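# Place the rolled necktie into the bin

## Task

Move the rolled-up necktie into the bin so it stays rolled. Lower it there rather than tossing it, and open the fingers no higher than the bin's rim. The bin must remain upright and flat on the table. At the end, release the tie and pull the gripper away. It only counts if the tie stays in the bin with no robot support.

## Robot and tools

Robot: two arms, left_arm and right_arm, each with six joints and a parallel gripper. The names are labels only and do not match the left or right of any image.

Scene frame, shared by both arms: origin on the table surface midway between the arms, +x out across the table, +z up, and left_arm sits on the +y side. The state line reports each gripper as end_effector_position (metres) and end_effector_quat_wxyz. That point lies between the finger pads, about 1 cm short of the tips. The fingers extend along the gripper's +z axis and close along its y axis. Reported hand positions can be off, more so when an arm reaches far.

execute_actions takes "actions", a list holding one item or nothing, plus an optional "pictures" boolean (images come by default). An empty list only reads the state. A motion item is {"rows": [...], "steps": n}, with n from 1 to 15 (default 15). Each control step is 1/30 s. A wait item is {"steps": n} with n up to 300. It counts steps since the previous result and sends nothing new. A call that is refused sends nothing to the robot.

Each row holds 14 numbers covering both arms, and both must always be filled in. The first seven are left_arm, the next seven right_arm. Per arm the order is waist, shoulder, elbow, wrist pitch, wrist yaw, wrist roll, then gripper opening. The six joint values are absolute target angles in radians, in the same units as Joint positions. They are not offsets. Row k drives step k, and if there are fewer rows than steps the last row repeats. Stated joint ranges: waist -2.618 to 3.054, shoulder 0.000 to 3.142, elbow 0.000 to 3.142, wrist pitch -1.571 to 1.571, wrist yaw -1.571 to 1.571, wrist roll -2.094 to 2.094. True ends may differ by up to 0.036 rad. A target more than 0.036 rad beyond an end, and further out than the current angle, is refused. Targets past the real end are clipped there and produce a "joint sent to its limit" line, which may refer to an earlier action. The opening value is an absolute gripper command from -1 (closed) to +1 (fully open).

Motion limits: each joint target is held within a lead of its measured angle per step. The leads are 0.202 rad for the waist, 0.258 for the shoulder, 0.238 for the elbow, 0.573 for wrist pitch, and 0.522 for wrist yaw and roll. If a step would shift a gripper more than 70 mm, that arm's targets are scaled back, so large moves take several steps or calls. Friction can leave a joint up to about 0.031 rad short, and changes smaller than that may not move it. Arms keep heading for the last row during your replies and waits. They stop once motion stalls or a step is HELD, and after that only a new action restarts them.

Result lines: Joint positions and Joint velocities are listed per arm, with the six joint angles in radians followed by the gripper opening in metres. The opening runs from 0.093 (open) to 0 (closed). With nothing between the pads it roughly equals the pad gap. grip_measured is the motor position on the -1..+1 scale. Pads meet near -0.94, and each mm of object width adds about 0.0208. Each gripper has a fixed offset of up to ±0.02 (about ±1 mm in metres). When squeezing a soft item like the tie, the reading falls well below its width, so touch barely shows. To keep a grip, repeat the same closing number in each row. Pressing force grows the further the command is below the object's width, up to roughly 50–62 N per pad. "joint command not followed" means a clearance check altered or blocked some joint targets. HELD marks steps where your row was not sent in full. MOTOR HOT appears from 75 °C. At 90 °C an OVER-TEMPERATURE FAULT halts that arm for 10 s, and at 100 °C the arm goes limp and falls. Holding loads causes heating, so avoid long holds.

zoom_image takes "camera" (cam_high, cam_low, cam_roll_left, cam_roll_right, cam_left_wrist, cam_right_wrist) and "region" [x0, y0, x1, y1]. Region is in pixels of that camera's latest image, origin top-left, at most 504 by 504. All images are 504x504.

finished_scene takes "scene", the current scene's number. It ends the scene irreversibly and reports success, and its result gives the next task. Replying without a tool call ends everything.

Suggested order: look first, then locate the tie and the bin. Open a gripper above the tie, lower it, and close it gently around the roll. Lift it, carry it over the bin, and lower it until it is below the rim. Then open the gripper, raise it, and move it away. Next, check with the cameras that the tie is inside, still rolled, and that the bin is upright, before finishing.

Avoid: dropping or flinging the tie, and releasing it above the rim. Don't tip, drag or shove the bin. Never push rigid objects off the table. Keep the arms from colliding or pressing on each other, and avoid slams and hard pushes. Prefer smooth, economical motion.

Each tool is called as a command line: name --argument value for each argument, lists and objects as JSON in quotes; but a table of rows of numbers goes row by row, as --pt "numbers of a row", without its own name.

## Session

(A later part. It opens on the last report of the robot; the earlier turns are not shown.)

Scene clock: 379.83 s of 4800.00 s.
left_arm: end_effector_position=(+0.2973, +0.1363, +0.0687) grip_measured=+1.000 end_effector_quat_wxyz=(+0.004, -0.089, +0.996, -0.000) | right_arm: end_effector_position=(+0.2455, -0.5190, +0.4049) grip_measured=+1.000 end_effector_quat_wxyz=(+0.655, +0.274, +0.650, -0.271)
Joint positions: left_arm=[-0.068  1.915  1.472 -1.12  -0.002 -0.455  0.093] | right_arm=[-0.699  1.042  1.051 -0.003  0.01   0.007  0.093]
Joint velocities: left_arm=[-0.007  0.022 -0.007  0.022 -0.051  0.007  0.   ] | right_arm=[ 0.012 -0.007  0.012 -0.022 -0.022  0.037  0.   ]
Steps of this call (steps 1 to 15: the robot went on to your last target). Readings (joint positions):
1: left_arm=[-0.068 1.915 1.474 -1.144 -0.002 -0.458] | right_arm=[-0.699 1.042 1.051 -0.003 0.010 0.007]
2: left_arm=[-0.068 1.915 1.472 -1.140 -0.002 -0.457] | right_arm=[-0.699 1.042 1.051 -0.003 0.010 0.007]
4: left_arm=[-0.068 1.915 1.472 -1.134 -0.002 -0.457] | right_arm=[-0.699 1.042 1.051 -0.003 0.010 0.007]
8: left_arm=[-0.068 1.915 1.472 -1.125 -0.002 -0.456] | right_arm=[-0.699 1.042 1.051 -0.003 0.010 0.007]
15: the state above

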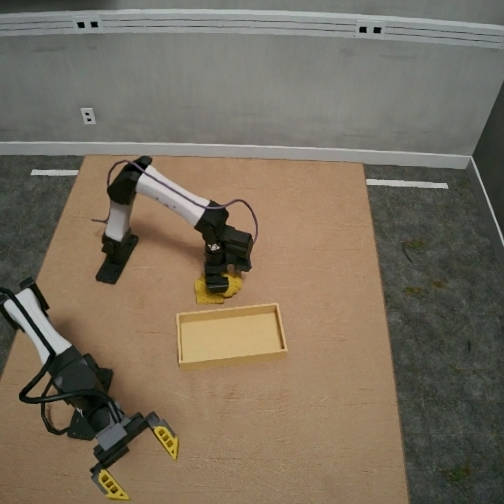

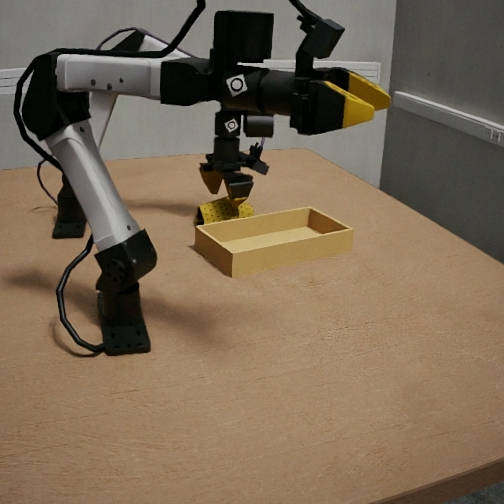

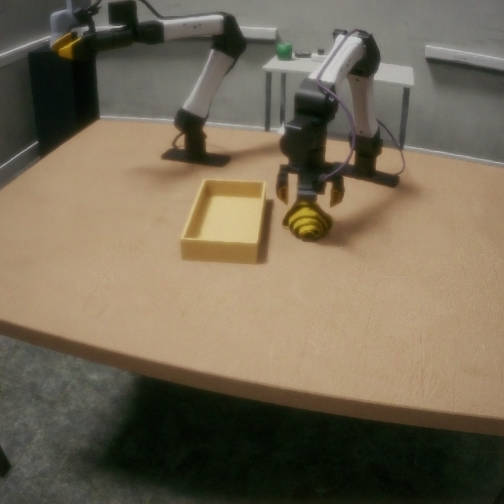

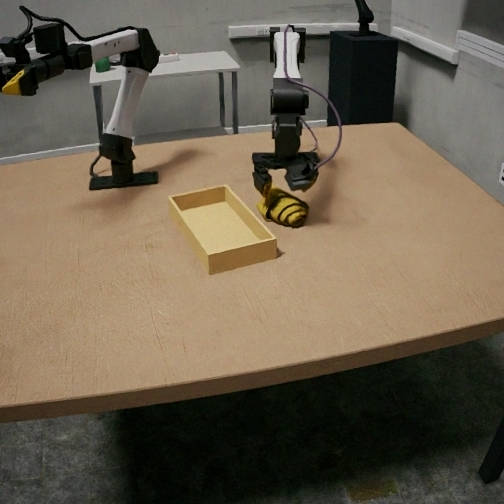

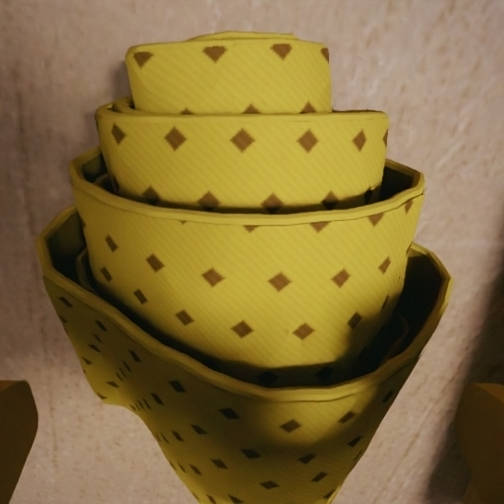

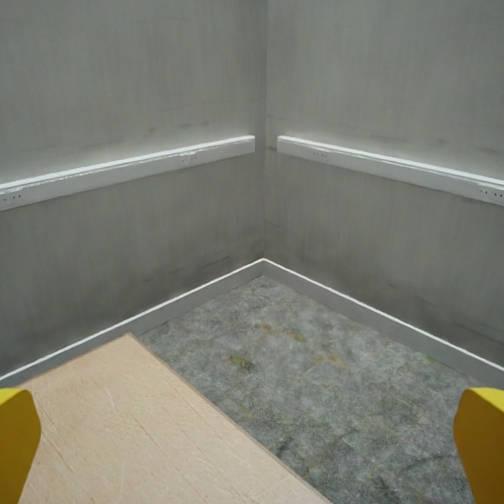

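execute_actions --actions '[{"rows":[[-0.068,1.93,1.45,-1.09,0,-0.45,1,-0.7,1.042,1.051,0,0,0,1],[-0.068,1.933,1.44,-1.08,0,-0.45,1,-0.7,1.042,1.051,0,0,0,1],[-0.068,1.936,1.43,-1.07,0,-0.45,1,-0.7,1.042,1.051,0,0,0,1],[-0.068,1.939,1.42,-1.06,0,-0.45,1,-0.7,1.042,1.051,0,0,0,1],[-0.068,1.942,1.41,-1.045,0,-0.45,1,-0.7,1.042,1.051,0,0,0,1],[-0.068,1.945,1.4,-1.03,0,-0.45,1,-0.7,1.042,1.051,0,0,0,1],[-0.068,1.948,1.39,-1.015,0,-0.45,1,-0.7,1.042,1.051,0,0,0,1],[-0.068,1.951,1.38,-1.0,0,-0.45,1,-0.7,1.042,1.051,0,0,0,1],[-0.068,1.954,1.37,-0.99,0,-0.45,1,-0.7,1.042,1.051,0,0,0,1],[-0.068,1.957,1.36,-0.98,0,-0.45,1,-0.7,1.042,1.051,0,0,0,1],[-0.068,1.96,1.35,-0.97,0,-0.45,1,-0.7,1.042,1.051,0,0,0,1],[-0.068,1.963,1.34,-0.97,0,-0.45,1,-0.7,1.042,1.051,0,0,0,1]],"steps":15}]' --pictures false

execute_actions --actions '[{"steps":12}]'

zoom_image --camera "cam_roll_right" --region '[220, 150, 340, 250]'

zoom_image --camera "cam_roll_left" --region '[250, 160, 370, 260]'

Scene clock: 393.40 s of 4800.00 s.
left_arm: end_effector_position=(+0.2943, +0.1371, +0.0348) grip_measured=+1.000 end_effector_quat_wxyz=(+0.002, -0.089, +0.996, +0.000) | right_arm: end_effector_position=(+0.2455, -0.5190, +0.4049) grip_measured=+1.000 end_effector_quat_wxyz=(+0.655, +0.274, +0.650, -0.271)
Joint positions: left_arm=[-0.068  1.942  1.369 -0.996 -0.002 -0.455  0.093] | right_arm=[-0.699  1.042  1.051 -0.003  0.01   0.007  0.093]
Joint velocities: left_arm=[-0.002 -0.007 -0.022  0.066  0.051 -0.081  0.   ] | right_arm=[ 0.007 -0.007  0.002 -0.066 -0.081 -0.007  0.   ]
Steps of this call (steps 1 to 15: the robot went on to your last target; steps 16 to 110: nothing new was sent; then 9.40 s passed at rest; steps 111 to 125: all 15 steps of this action). Readings (joint positions):
111: left_arm=[-0.068 1.915 1.472 -1.118 -0.002 -0.455] | right_arm=[-0.699 1.042 1.051 -0.003 0.010 0.007]
112: left_arm=[-0.068 1.915 1.472 -1.114 -0.002 -0.455] | right_arm=[-0.699 1.042 1.051 -0.003 0.010 0.007]
114: left_arm=[-0.068 1.915 1.466 -1.098 -0.002 -0.455] | right_arm=[-0.699 1.042 1.051 -0.003 0.010 0.007]
118: left_arm=[-0.068 1.918 1.427 -1.057 -0.002 -0.455] | right_arm=[-0.699 1.042 1.051 -0.003 0.010 0.007]
125: the state above

Scene clock: 393.80 s of 4800.00 s.
left_arm: end_effector_position=(+0.2954, +0.1368, +0.0348) grip_measured=+1.000 end_effector_quat_wxyz=(+0.004, -0.089, +0.996, -0.001) | right_arm: end_effector_position=(+0.2455, -0.5190, +0.4049) grip_measured=+1.000 end_effector_quat_wxyz=(+0.655, +0.274, +0.650, -0.271)
Joint positions: left_arm=[-0.068  1.942  1.369 -0.991 -0.002 -0.455  0.093] | right_arm=[-0.699  1.042  1.051 -0.003  0.01   0.007  0.093]
Joint velocities: left_arm=[ 0.012  0.007  0.002 -0.095  0.007 -0.037  0.   ] | right_arm=[ 0.007 -0.002  0.002 -0.007  0.051 -0.007  0.   ]
Steps of this call (steps 1 to 12: the robot went on to your last target). Readings (joint positions):
1: left_arm=[-0.068 1.942 1.369 -0.993 -0.002 -0.455] | right_arm=[-0.699 1.042 1.051 -0.003 0.010 0.007]
2: left_arm=[-0.068 1.942 1.369 -0.991 -0.002 -0.455] | right_arm=[-0.699 1.042 1.051 -0.003 0.010 0.007]
4: left_arm=[-0.068 1.942 1.369 -0.991 -0.002 -0.455] | right_arm=[-0.699 1.042 1.051 -0.003 0.010 0.007]
8: left_arm=[-0.068 1.942 1.369 -0.991 -0.002 -0.455] | right_arm=[-0.699 1.042 1.051 -0.003 0.010 0.007]
12: the state above

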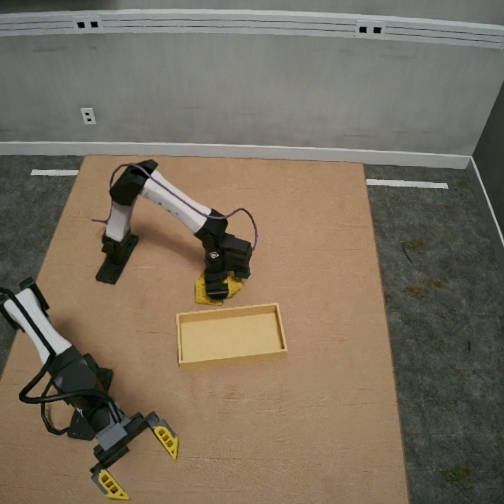

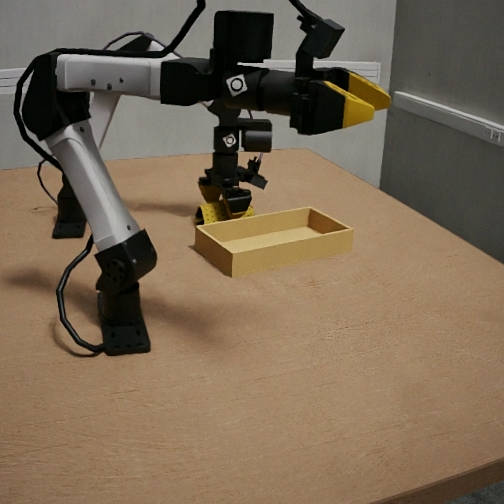

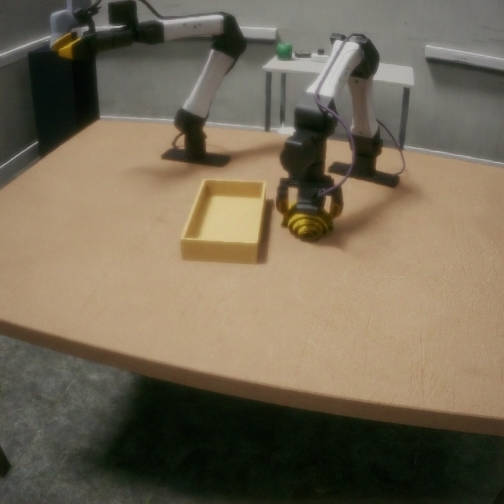

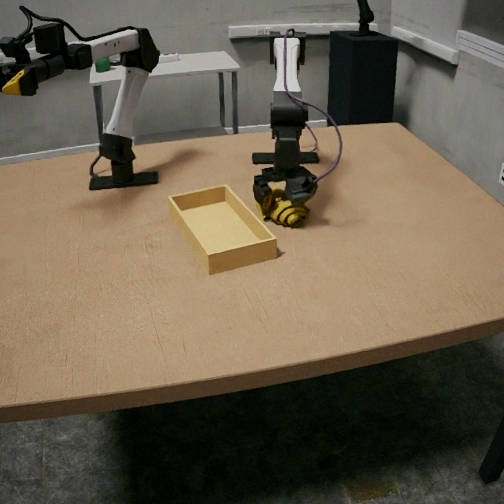

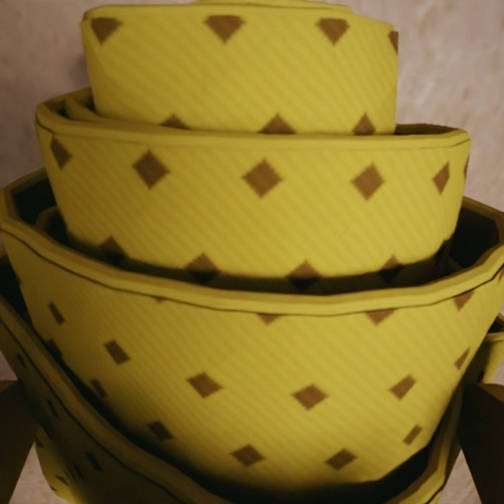

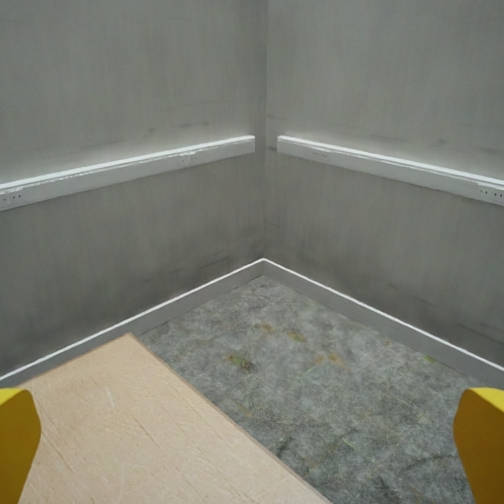

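Region (220, 150, 340, 250) of cam_roll_right's 504x504 image, scaled by 4.200, with more detail than that image has.

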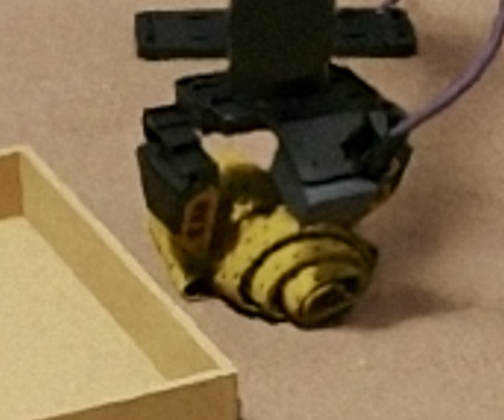

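Region (250, 160, 370, 260) of cam_roll_left's 504x504 image, scaled by 4.200, with more detail than that image has.

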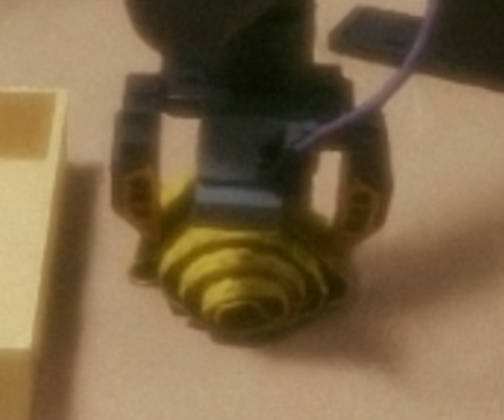

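Squeeze, pause, open, descend.

execute_actions --actions '[{"rows":[[-0.068,1.96,1.35,-0.98,0,-0.45,0.93,-0.7,1.042,1.051,0,0,0,1],[-0.068,1.96,1.35,-0.98,0,-0.45,0.86,-0.7,1.042,1.051,0,0,0,1],[-0.068,1.96,1.35,-0.98,0,-0.45,0.8,-0.7,1.042,1.051,0,0,0,1],[-0.068,1.96,1.35,-0.98,0,-0.45,0.74,-0.7,1.042,1.051,0,0,0,1],[-0.068,1.96,1.35,-0.98,0,-0.45,0.68,-0.7,1.042,1.051,0,0,0,1],[-0.068,1.96,1.35,-0.98,0,-0.45,0.62,-0.7,1.042,1.051,0,0,0,1],[-0.068,1.96,1.35,-0.98,0,-0.45,0.56,-0.7,1.042,1.051,0,0,0,1],[-0.068,1.96,1.35,-0.98,0,-0.45,0.5,-0.7,1.042,1.051,0,0,0,1],[-0.068,1.96,1.35,-0.98,0,-0.45,0.45,-0.7,1.042,1.051,0,0,0,1],[-0.068,1.95,1.37,-0.99,0,-0.45,0.45,-0.7,1.042,1.051,0,0,0,1],[-0.068,1.94,1.39,-1.0,0,-0.45,0.45,-0.7,1.042,1.051,0,0,0,1],[-0.068,1.94,1.405,-1.01,0,-0.45,0.45,-0.7,1.042,1.051,0,0,0,1]],"steps":15}]' --pictures false

execute_actions --actions '[{"steps":20}]'

zoom_image --camera "cam_roll_right" --region '[220, 150, 340, 250]'

zoom_image --camera "cam_roll_left" --region '[250, 160, 370, 260]'

Scene clock: 411.87 s of 4800.00 s.
left_arm: end_effector_position=(+0.2972, +0.1363, +0.0383) grip_measured=+0.452 end_effector_quat_wxyz=(+0.005, -0.089, +0.996, -0.001) | right_arm: end_effector_position=(+0.2455, -0.5190, +0.4049) grip_measured=+1.000 end_effector_quat_wxyz=(+0.655, +0.274, +0.650, -0.271)
Joint positions: left_arm=[-0.068  1.942  1.384 -1.002 -0.002 -0.455  0.067] | right_arm=[-0.699  1.042  1.051 -0.003  0.01   0.007  0.093]
Joint velocities: left_arm=[-0.022  0.012  0.046 -0.007  0.022 -0.066  0.001] | right_arm=[ 0.002 -0.002 -0.007  0.051  0.066 -0.007  0.   ]
Steps of this call (steps 1 to 15: the robot went on to your last target; steps 16 to 110: nothing new was sent; then 13.90 s passed at rest; steps 111 to 125: all 15 steps of this action). Readings (joint positions):
111: left_arm=[-0.068 1.942 1.369 -0.991 -0.002 -0.455] | right_arm=[-0.699 1.042 1.051 -0.003 0.010 0.007]
112: left_arm=[-0.068 1.942 1.369 -0.991 -0.002 -0.455] | right_arm=[-0.699 1.042 1.051 -0.003 0.010 0.007]
114: left_arm=[-0.068 1.942 1.369 -0.991 -0.002 -0.455] | right_arm=[-0.699 1.042 1.051 -0.003 0.010 0.007]
118: left_arm=[-0.068 1.942 1.369 -0.991 -0.002 -0.455] | right_arm=[-0.699 1.042 1.051 -0.003 0.010 0.007]
125: the state above

Scene clock: 412.53 s of 4800.00 s.
left_arm: end_effector_position=(+0.2972, +0.1363, +0.0384) grip_measured=+0.452 end_effector_quat_wxyz=(+0.005, -0.089, +0.996, -0.001) | right_arm: end_effector_position=(+0.2455, -0.5190, +0.4049) grip_measured=+1.000 end_effector_quat_wxyz=(+0.655, +0.274, +0.650, -0.271)
Joint positions: left_arm=[-0.068  1.942  1.384 -1.003 -0.002 -0.455  0.067] | right_arm=[-0.699  1.042  1.051 -0.003  0.01   0.007  0.093]
Joint velocities: left_arm=[ 0.007 -0.017 -0.012 -0.022 -0.081  0.037  0.   ] | right_arm=[-0.022 -0.007  0.007 -0.022 -0.051 -0.095  0.   ]
Steps of this call (steps 1 to 15: the robot went on to your last target; steps 16 to 20: nothing new was sent). Readings (joint positions):
1: left_arm=[-0.068 1.942 1.384 -1.002 -0.002 -0.455] | right_arm=[-0.699 1.042 1.051 -0.003 0.010 0.007]
2: left_arm=[-0.068 1.942 1.384 -1.003 -0.002 -0.455] | right_arm=[-0.699 1.042 1.051 -0.003 0.010 0.007]
4: left_arm=[-0.068 1.942 1.384 -1.003 -0.002 -0.455] | right_arm=[-0.699 1.042 1.051 -0.003 0.010 0.007]
8: left_arm=[-0.068 1.942 1.384 -1.003 -0.002 -0.455] | right_arm=[-0.699 1.042 1.051 -0.003 0.010 0.007]
20: the state above
All arms were judged still, so your last target was given up. Only a new action makes them travel on or press farther. Fingers that are still opening or closing keep moving.

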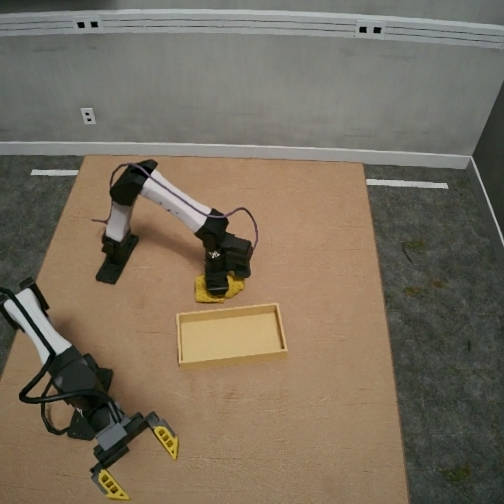

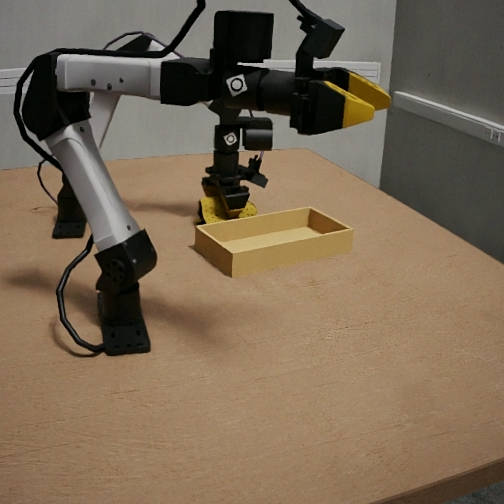

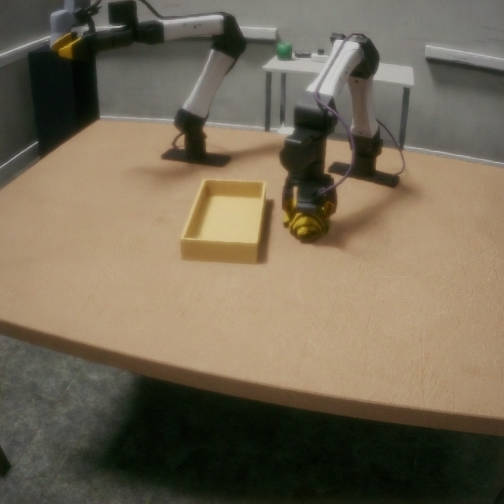

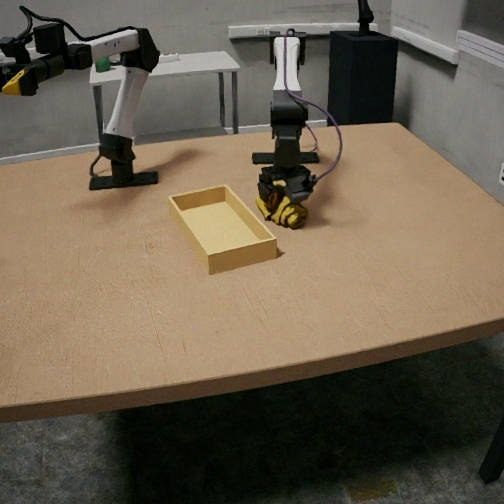

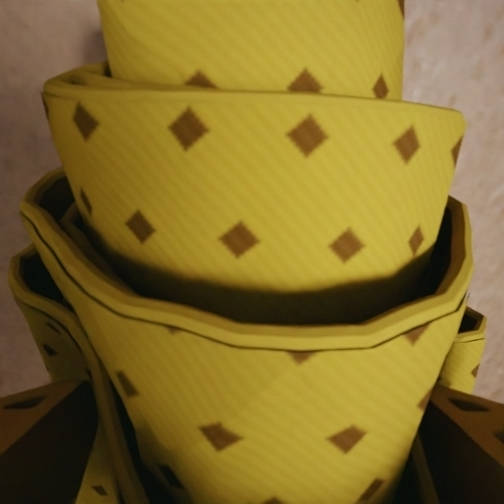

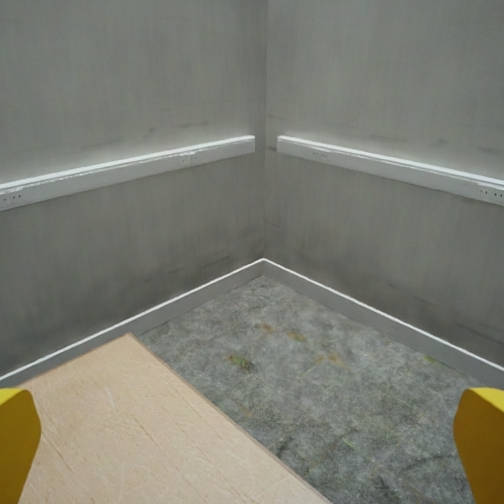

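Region (220, 150, 340, 250) of cam_roll_right's 504x504 image, scaled by 4.200, with more detail than that image has.

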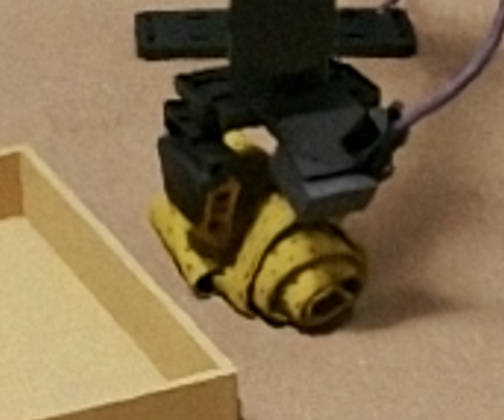

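Region (250, 160, 370, 260) of cam_roll_left's 504x504 image, scaled by 4.200, with more detail than that image has.

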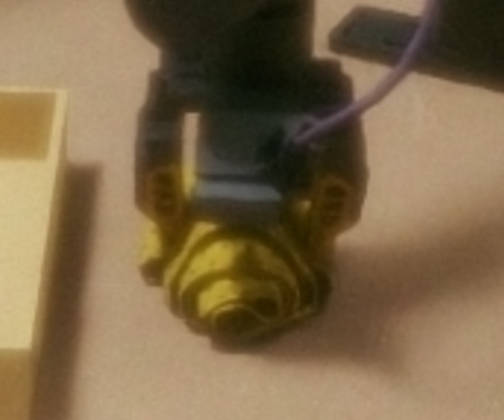

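execute_actions --actions '[{"rows":[[-0.068,1.93,1.41,-1.02,0,-0.45,0.45,-0.7,1.042,1.051,0,0,0,1],[-0.068,1.925,1.42,-1.03,0,-0.45,0.45,-0.7,1.042,1.051,0,0,0,1],[-0.068,1.92,1.43,-1.04,0,-0.45,0.45,-0.7,1.042,1.051,0,0,0,1],[-0.068,1.92,1.435,-1.05,0,-0.45,0.45,-0.7,1.042,1.051,0,0,0,1]],"steps":15}]'

zoom_image --camera "cam_roll_left" --region '[250, 160, 370, 260]'

Scene clock: 421.33 s of 4800.00 s.
left_arm: end_effector_position=(+0.2982, +0.1360, +0.0452) grip_measured=+0.452 end_effector_quat_wxyz=(+0.003, -0.089, +0.996, -0.000) | right_arm: end_effector_position=(+0.2455, -0.5190, +0.4049) grip_measured=+1.000 end_effector_quat_wxyz=(+0.655, +0.274, +0.650, -0.271)
Joint positions: left_arm=[-0.068  1.942  1.413 -1.036 -0.002 -0.455  0.067] | right_arm=[-0.699  1.042  1.051 -0.003  0.01   0.007  0.093]
Joint velocities: left_arm=[-0.002  0.012  0.007 -0.007  0.022 -0.051  0.001] | right_arm=[ 0.007 -0.002 -0.032 -0.022 -0.007  0.007  0.   ]
Steps of this call (steps 1 to 90: nothing new was sent; then 5.30 s passed at rest; steps 91 to 105: all 15 steps of this action). Readings (joint positions):
91: left_arm=[-0.068 1.942 1.384 -1.004 -0.002 -0.455] | right_arm=[-0.699 1.042 1.051 -0.003 0.010 0.007]
92: left_arm=[-0.068 1.942 1.386 -1.007 -0.002 -0.455] | right_arm=[-0.699 1.042 1.051 -0.003 0.010 0.007]
94: left_arm=[-0.068 1.942 1.397 -1.018 -0.002 -0.455] | right_arm=[-0.699 1.042 1.051 -0.003 0.010 0.007]
98: left_arm=[-0.068 1.942 1.413 -1.029 -0.002 -0.455] | right_arm=[-0.699 1.042 1.051 -0.003 0.010 0.007]
105: the state above

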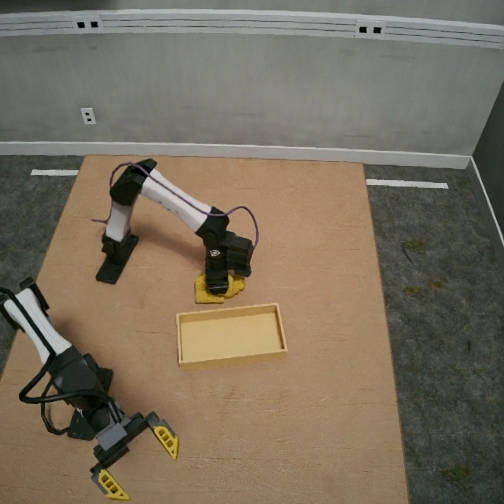

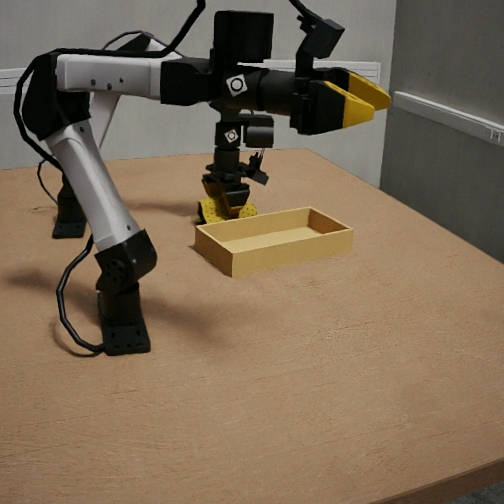

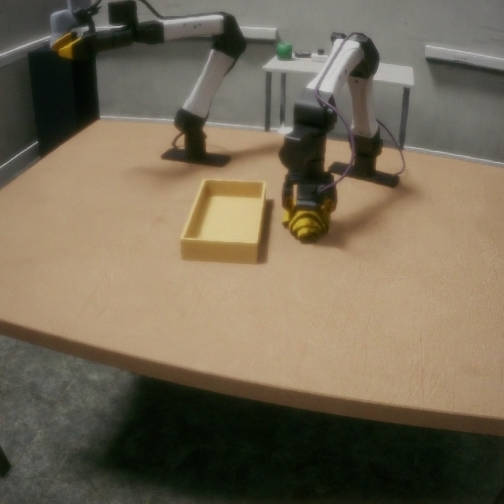

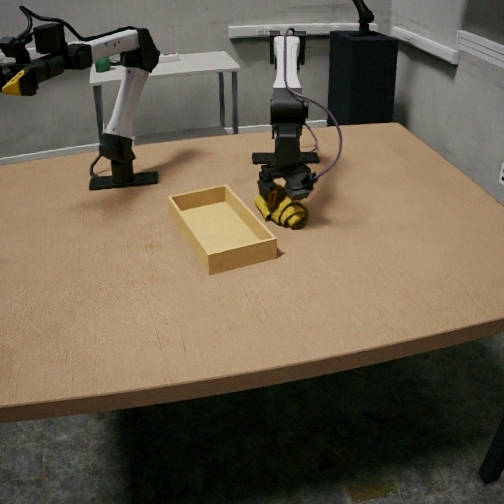

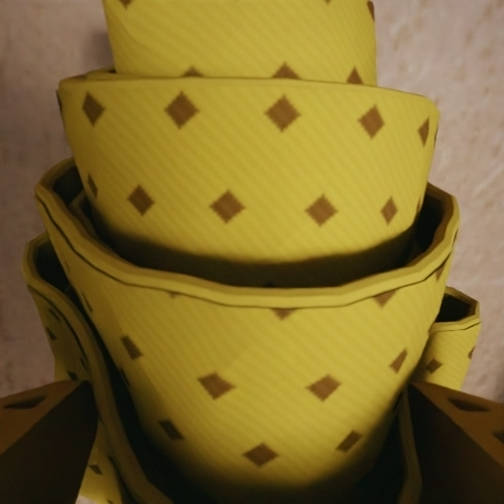

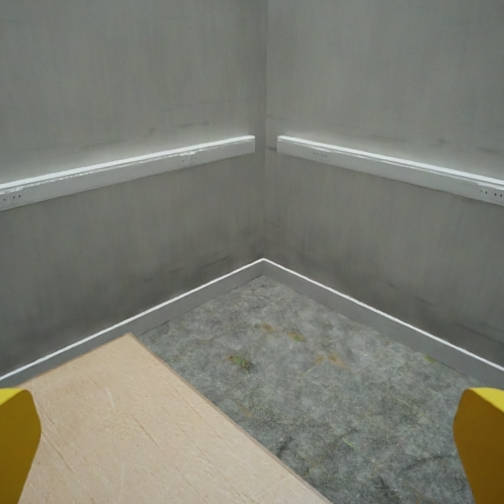

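Region (250, 160, 370, 260) of cam_roll_left's 504x504 image, scaled by 4.200, with more detail than that image has.

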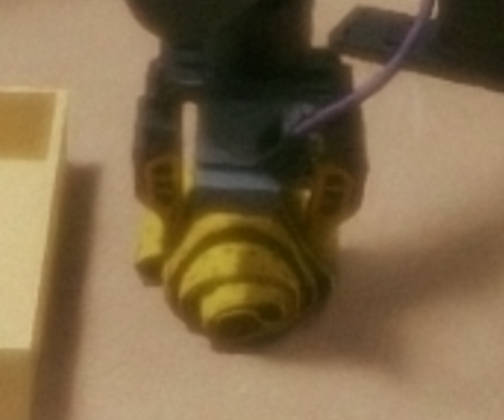

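execute_actions --actions '[{"rows":[[-0.068,1.94,1.41,-1.03,0,-0.45,1,-0.7,1.042,1.051,0,0,0,1],[-0.068,1.94,1.41,-1.03,0,-0.45,1,-0.7,1.042,1.051,0,0,0,1],[-0.08,1.94,1.41,-1.03,0,-0.45,1,-0.7,1.042,1.051,0,0,0,1],[-0.088,1.94,1.41,-1.03,0,-0.46,1,-0.7,1.042,1.051,0,0,0,1],[-0.088,1.95,1.4,-1.02,0,-0.46,1,-0.7,1.042,1.051,0,0,0,1],[-0.088,1.955,1.39,-1.01,0,-0.46,1,-0.7,1.042,1.051,0,0,0,1],[-0.088,1.96,1.38,-1.0,0,-0.46,1,-0.7,1.042,1.051,0,0,0,1],[-0.088,1.963,1.37,-0.99,0,-0.46,1,-0.7,1.042,1.051,0,0,0,1],[-0.088,1.966,1.36,-0.98,0,-0.46,1,-0.7,1.042,1.051,0,0,0,1],[-0.088,1.969,1.35,-0.97,0,-0.46,1,-0.7,1.042,1.051,0,0,0,1],[-0.088,1.972,1.34,-0.96,0,-0.46,1,-0.7,1.042,1.051,0,0,0,1],[-0.088,1.975,1.33,-0.95,0,-0.46,1,-0.7,1.042,1.051,0,0,0,1],[-0.088,1.978,1.32,-0.95,0,-0.46,1,-0.7,1.042,1.051,0,0,0,1]],"steps":15}]' --pictures false

execute_actions --actions '[{"steps":12}]'

zoom_image --camera "cam_roll_right" --region '[220, 150, 340, 250]'

zoom_image --camera "cam_roll_left" --region '[250, 160, 370, 260]'

Scene clock: 441.80 s of 4800.00 s.
left_arm: end_effector_position=(+0.2921, +0.1329, +0.0279) grip_measured=+1.000 end_effector_quat_wxyz=(-0.000, -0.082, +0.997, +0.001) | right_arm: end_effector_position=(+0.2455, -0.5190, +0.4049) grip_measured=+1.000 end_effector_quat_wxyz=(+0.655, +0.274, +0.650, -0.271)
Joint positions: left_arm=[-0.082  1.951  1.353 -0.975 -0.002 -0.455  0.093] | right_arm=[-0.699  1.042  1.051 -0.003  0.01   0.007  0.093]
Joint velocities: left_arm=[ 0.002  0.09  -0.125  0.051 -0.051 -0.037  0.   ] | right_arm=[ 0.012 -0.002 -0.022 -0.007 -0.007 -0.007  0.   ]
Steps of this call (steps 1 to 15: the robot went on to your last target; steps 16 to 110: nothing new was sent; then 16.30 s passed at rest; steps 111 to 125: all 15 steps of this action). Readings (joint positions):
111: left_arm=[-0.068 1.942 1.413 -1.037 -0.002 -0.455] | right_arm=[-0.699 1.042 1.051 -0.003 0.010 0.007]
112: left_arm=[-0.068 1.942 1.413 -1.037 -0.002 -0.455] | right_arm=[-0.699 1.042 1.051 -0.003 0.010 0.007]
114: left_arm=[-0.070 1.942 1.413 -1.037 -0.002 -0.455] | right_arm=[-0.699 1.042 1.051 -0.003 0.010 0.007]
118: left_arm=[-0.080 1.942 1.411 -1.024 -0.002 -0.455] | right_arm=[-0.699 1.042 1.051 -0.003 0.010 0.007]
125: the state above

Scene clock: 442.20 s of 4800.00 s.
left_arm: end_effector_position=(+0.2919, +0.1329, +0.0262) grip_measured=+1.000 end_effector_quat_wxyz=(-0.001, -0.082, +0.997, +0.001) | right_arm: end_effector_position=(+0.2455, -0.5190, +0.4049) grip_measured=+1.000 end_effector_quat_wxyz=(+0.655, +0.274, +0.650, -0.271)
Joint positions: left_arm=[-0.082  1.954  1.35  -0.97  -0.002 -0.455  0.093] | right_arm=[-0.699  1.042  1.051 -0.003  0.01   0.007  0.093]
Joint velocities: left_arm=[-0.002 -0.012  0.002 -0.022  0.007  0.022  0.   ] | right_arm=[-0.007 -0.012 -0.002 -0.081 -0.066 -0.022  0.   ]
Steps of this call (steps 1 to 12: the robot went on to your last target). Readings (joint positions):
1: left_arm=[-0.082 1.953 1.351 -0.972 -0.002 -0.455] | right_arm=[-0.699 1.042 1.051 -0.003 0.010 0.007]
2: left_arm=[-0.082 1.954 1.350 -0.971 -0.002 -0.455] | right_arm=[-0.699 1.042 1.051 -0.003 0.010 0.007]
4: left_arm=[-0.082 1.954 1.350 -0.970 -0.002 -0.455] | right_arm=[-0.699 1.042 1.051 -0.003 0.010 0.007]
8: left_arm=[-0.082 1.954 1.350 -0.970 -0.002 -0.455] | right_arm=[-0.699 1.042 1.051 -0.003 0.010 0.007]
12: the state above

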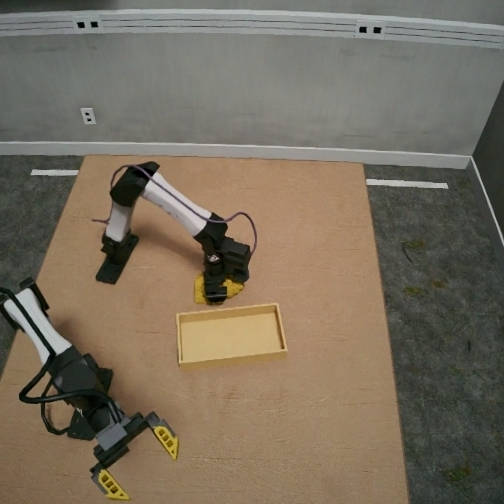

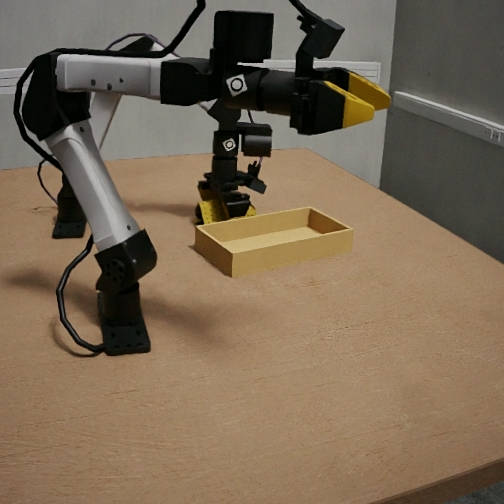

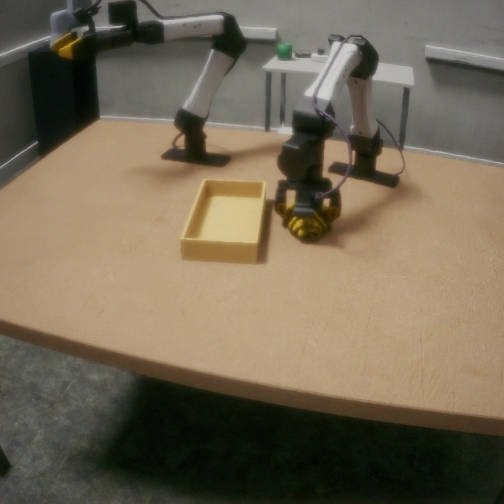

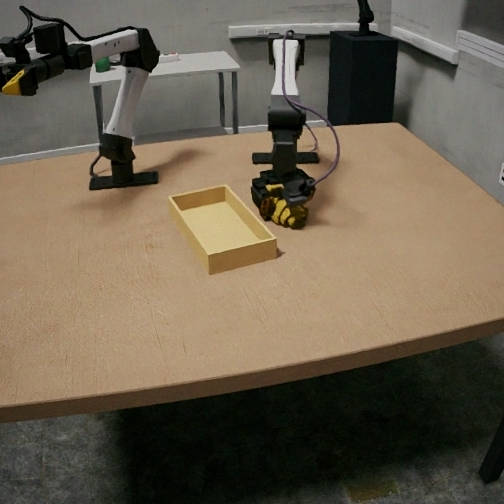

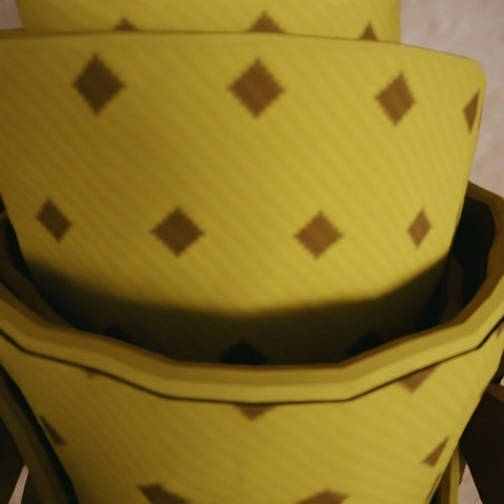

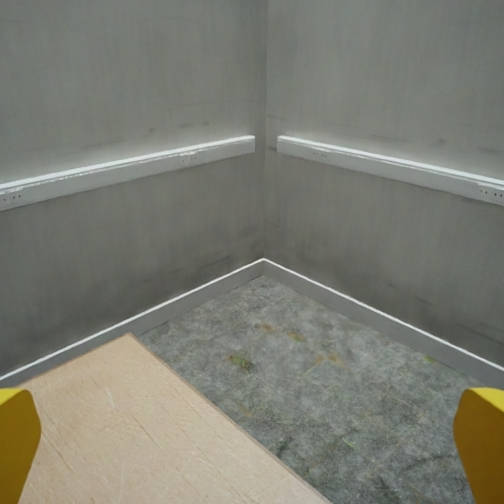

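Region (220, 150, 340, 250) of cam_roll_right's 504x504 image, scaled by 4.200, with more detail than that image has.

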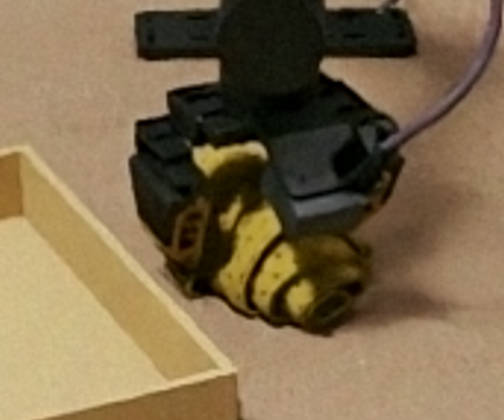

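Region (250, 160, 370, 260) of cam_roll_left's 504x504 image, scaled by 4.200, with more detail than that image has.

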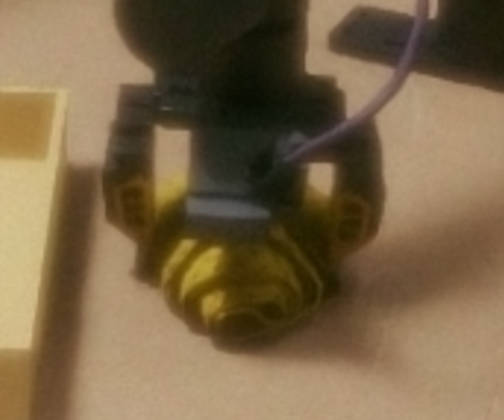

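execute_actions --actions '[{"rows":[[-0.088,1.99,1.32,-0.94,0,-0.46,1,-0.7,1.042,1.051,0,0,0,1],[-0.088,2.0,1.32,-0.93,0,-0.46,1,-0.7,1.042,1.051,0,0,0,1],[-0.088,2.0,1.32,-0.93,0,-0.46,1,-0.7,1.042,1.051,0,0,0,1],[-0.088,2.0,1.32,-0.93,0,-0.46,0.93,-0.7,1.042,1.051,0,0,0,1],[-0.088,2.0,1.32,-0.93,0,-0.46,0.86,-0.7,1.042,1.051,0,0,0,1],[-0.088,2.0,1.32,-0.93,0,-0.46,0.8,-0.7,1.042,1.051,0,0,0,1],[-0.088,2.0,1.32,-0.93,0,-0.46,0.74,-0.7,1.042,1.051,0,0,0,1],[-0.088,2.0,1.32,-0.93,0,-0.46,0.68,-0.7,1.042,1.051,0,0,0,1],[-0.088,2.0,1.32,-0.93,0,-0.46,0.62,-0.7,1.042,1.051,0,0,0,1],[-0.088,2.0,1.32,-0.93,0,-0.46,0.56,-0.7,1.042,1.051,0,0,0,1],[-0.088,2.0,1.32,-0.93,0,-0.46,0.5,-0.7,1.042,1.051,0,0,0,1],[-0.088,2.0,1.32,-0.93,0,-0.46,0.45,-0.7,1.042,1.051,0,0,0,1],[-0.088,2.0,1.32,-0.93,0,-0.46,0.4,-0.7,1.042,1.051,0,0,0,1]],"steps":15}]' --pictures false

execute_actions --actions '[{"steps":12}]'

zoom_image --camera "cam_roll_right" --region '[220, 150, 340, 250]'

zoom_image --camera "cam_roll_left" --region '[250, 160, 370, 260]'

Scene clock: 457.27 s of 4800.00 s.
left_arm: end_effector_position=(+0.2929, +0.1329, +0.0242) grip_measured=+0.404 end_effector_quat_wxyz=(-0.001, -0.083, +0.997, +0.002) | right_arm: end_effector_position=(+0.2455, -0.5190, +0.4049) grip_measured=+1.000 end_effector_quat_wxyz=(+0.655, +0.274, +0.650, -0.271)
Joint positions: left_arm=[-0.082  1.96   1.35  -0.964 -0.003 -0.457  0.065] | right_arm=[-0.699  1.042  1.051 -0.003  0.01   0.007  0.093]
Joint velocities: left_arm=[ 0.022 -0.002 -0.012 -0.037 -0.022  0.037 -0.004] | right_arm=[ 0.007 -0.007  0.002 -0.007 -0.081 -0.007  0.   ]
Steps of this call (steps 1 to 15: the robot went on to your last target; steps 16 to 110: nothing new was sent; then 10.90 s passed at rest; steps 111 to 125: all 15 steps of this action). Readings (joint positions):
111: left_arm=[-0.082 1.954 1.350 -0.969 -0.002 -0.455] | right_arm=[-0.699 1.042 1.051 -0.003 0.010 0.007]
112: left_arm=[-0.082 1.955 1.350 -0.968 -0.002 -0.455] | right_arm=[-0.699 1.042 1.051 -0.003 0.010 0.007]
114: left_arm=[-0.082 1.959 1.350 -0.966 -0.002 -0.455] | right_arm=[-0.699 1.042 1.051 -0.003 0.010 0.007]
118: left_arm=[-0.082 1.960 1.350 -0.964 -0.002 -0.455] | right_arm=[-0.699 1.042 1.051 -0.003 0.010 0.007]
125: the state above

Scene clock: 457.67 s of 4800.00 s.
left_arm: end_effector_position=(+0.2932, +0.1328, +0.0242) grip_measured=+0.402 end_effector_quat_wxyz=(+0.000, -0.083, +0.997, +0.002) | right_arm: end_effector_position=(+0.2455, -0.5190, +0.4049) grip_measured=+1.000 end_effector_quat_wxyz=(+0.655, +0.274, +0.650, -0.271)
Joint positions: left_arm=[-0.082  1.96   1.35  -0.962 -0.003 -0.457  0.065] | right_arm=[-0.699  1.042  1.051 -0.003  0.01   0.007  0.093]
Joint velocities: left_arm=[-0.007  0.007 -0.007 -0.007 -0.051 -0.007  0.   ] | right_arm=[-0.002 -0.007 -0.017 -0.022  0.037  0.022  0.   ]
Steps of this call (steps 1 to 12: the robot went on to your last target). Readings (joint positions):
1: left_arm=[-0.082 1.960 1.350 -0.963 -0.003 -0.457] | right_arm=[-0.699 1.042 1.051 -0.003 0.010 0.007]
2: left_arm=[-0.082 1.960 1.350 -0.962 -0.003 -0.457] | right_arm=[-0.699 1.042 1.051 -0.003 0.010 0.007]
4: left_arm=[-0.082 1.960 1.350 -0.962 -0.003 -0.457] | right_arm=[-0.699 1.042 1.051 -0.003 0.010 0.007]
8: left_arm=[-0.082 1.960 1.350 -0.962 -0.003 -0.457] | right_arm=[-0.699 1.042 1.051 -0.003 0.010 0.007]
12: the state above

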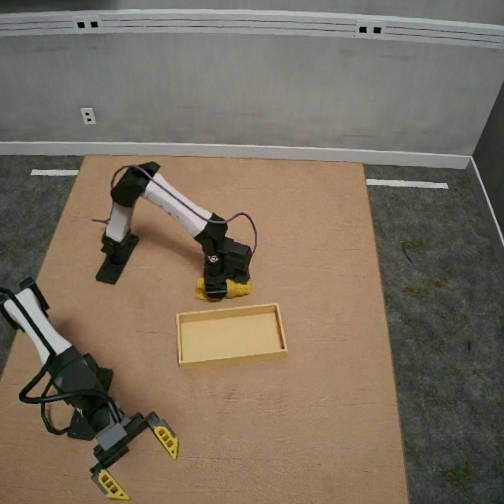

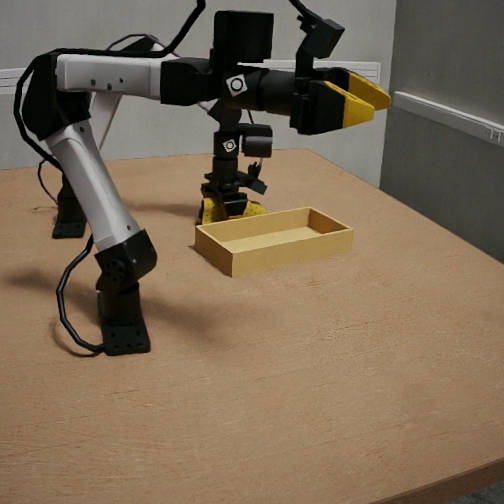

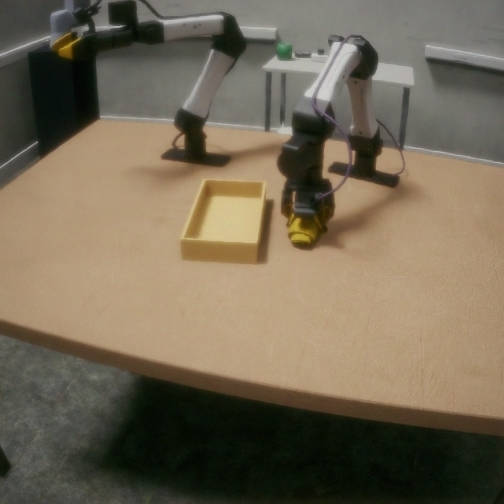

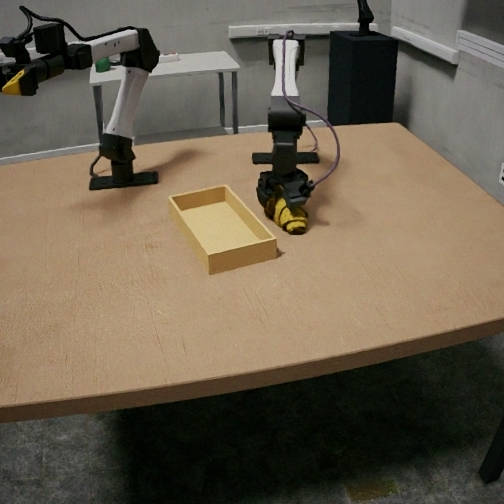

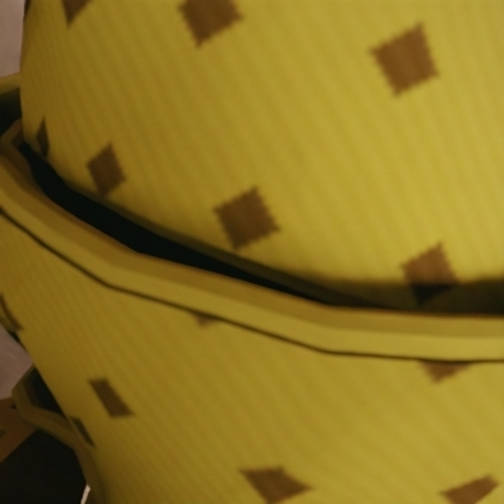

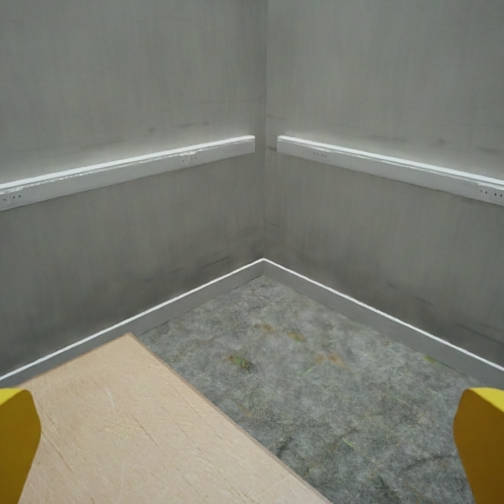

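Region (220, 150, 340, 250) of cam_roll_right's 504x504 image, scaled by 4.200, with more detail than that image has.

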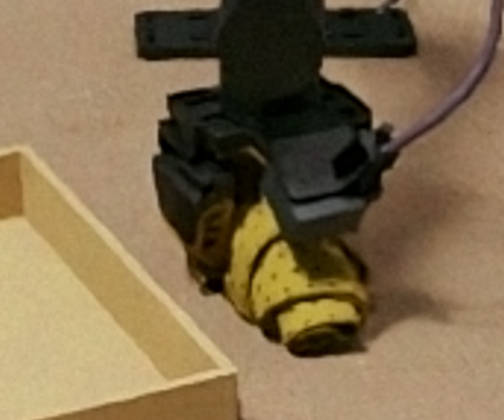

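Region (250, 160, 370, 260) of cam_roll_left's 504x504 image, scaled by 4.200, with more detail than that image has.

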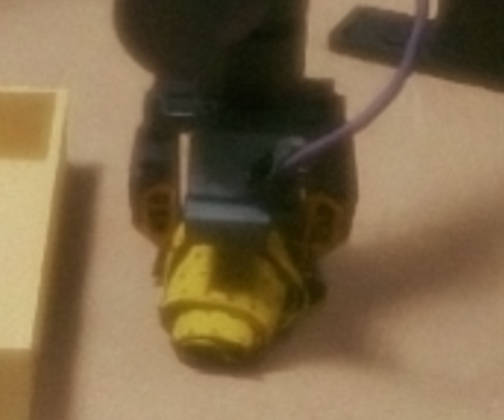

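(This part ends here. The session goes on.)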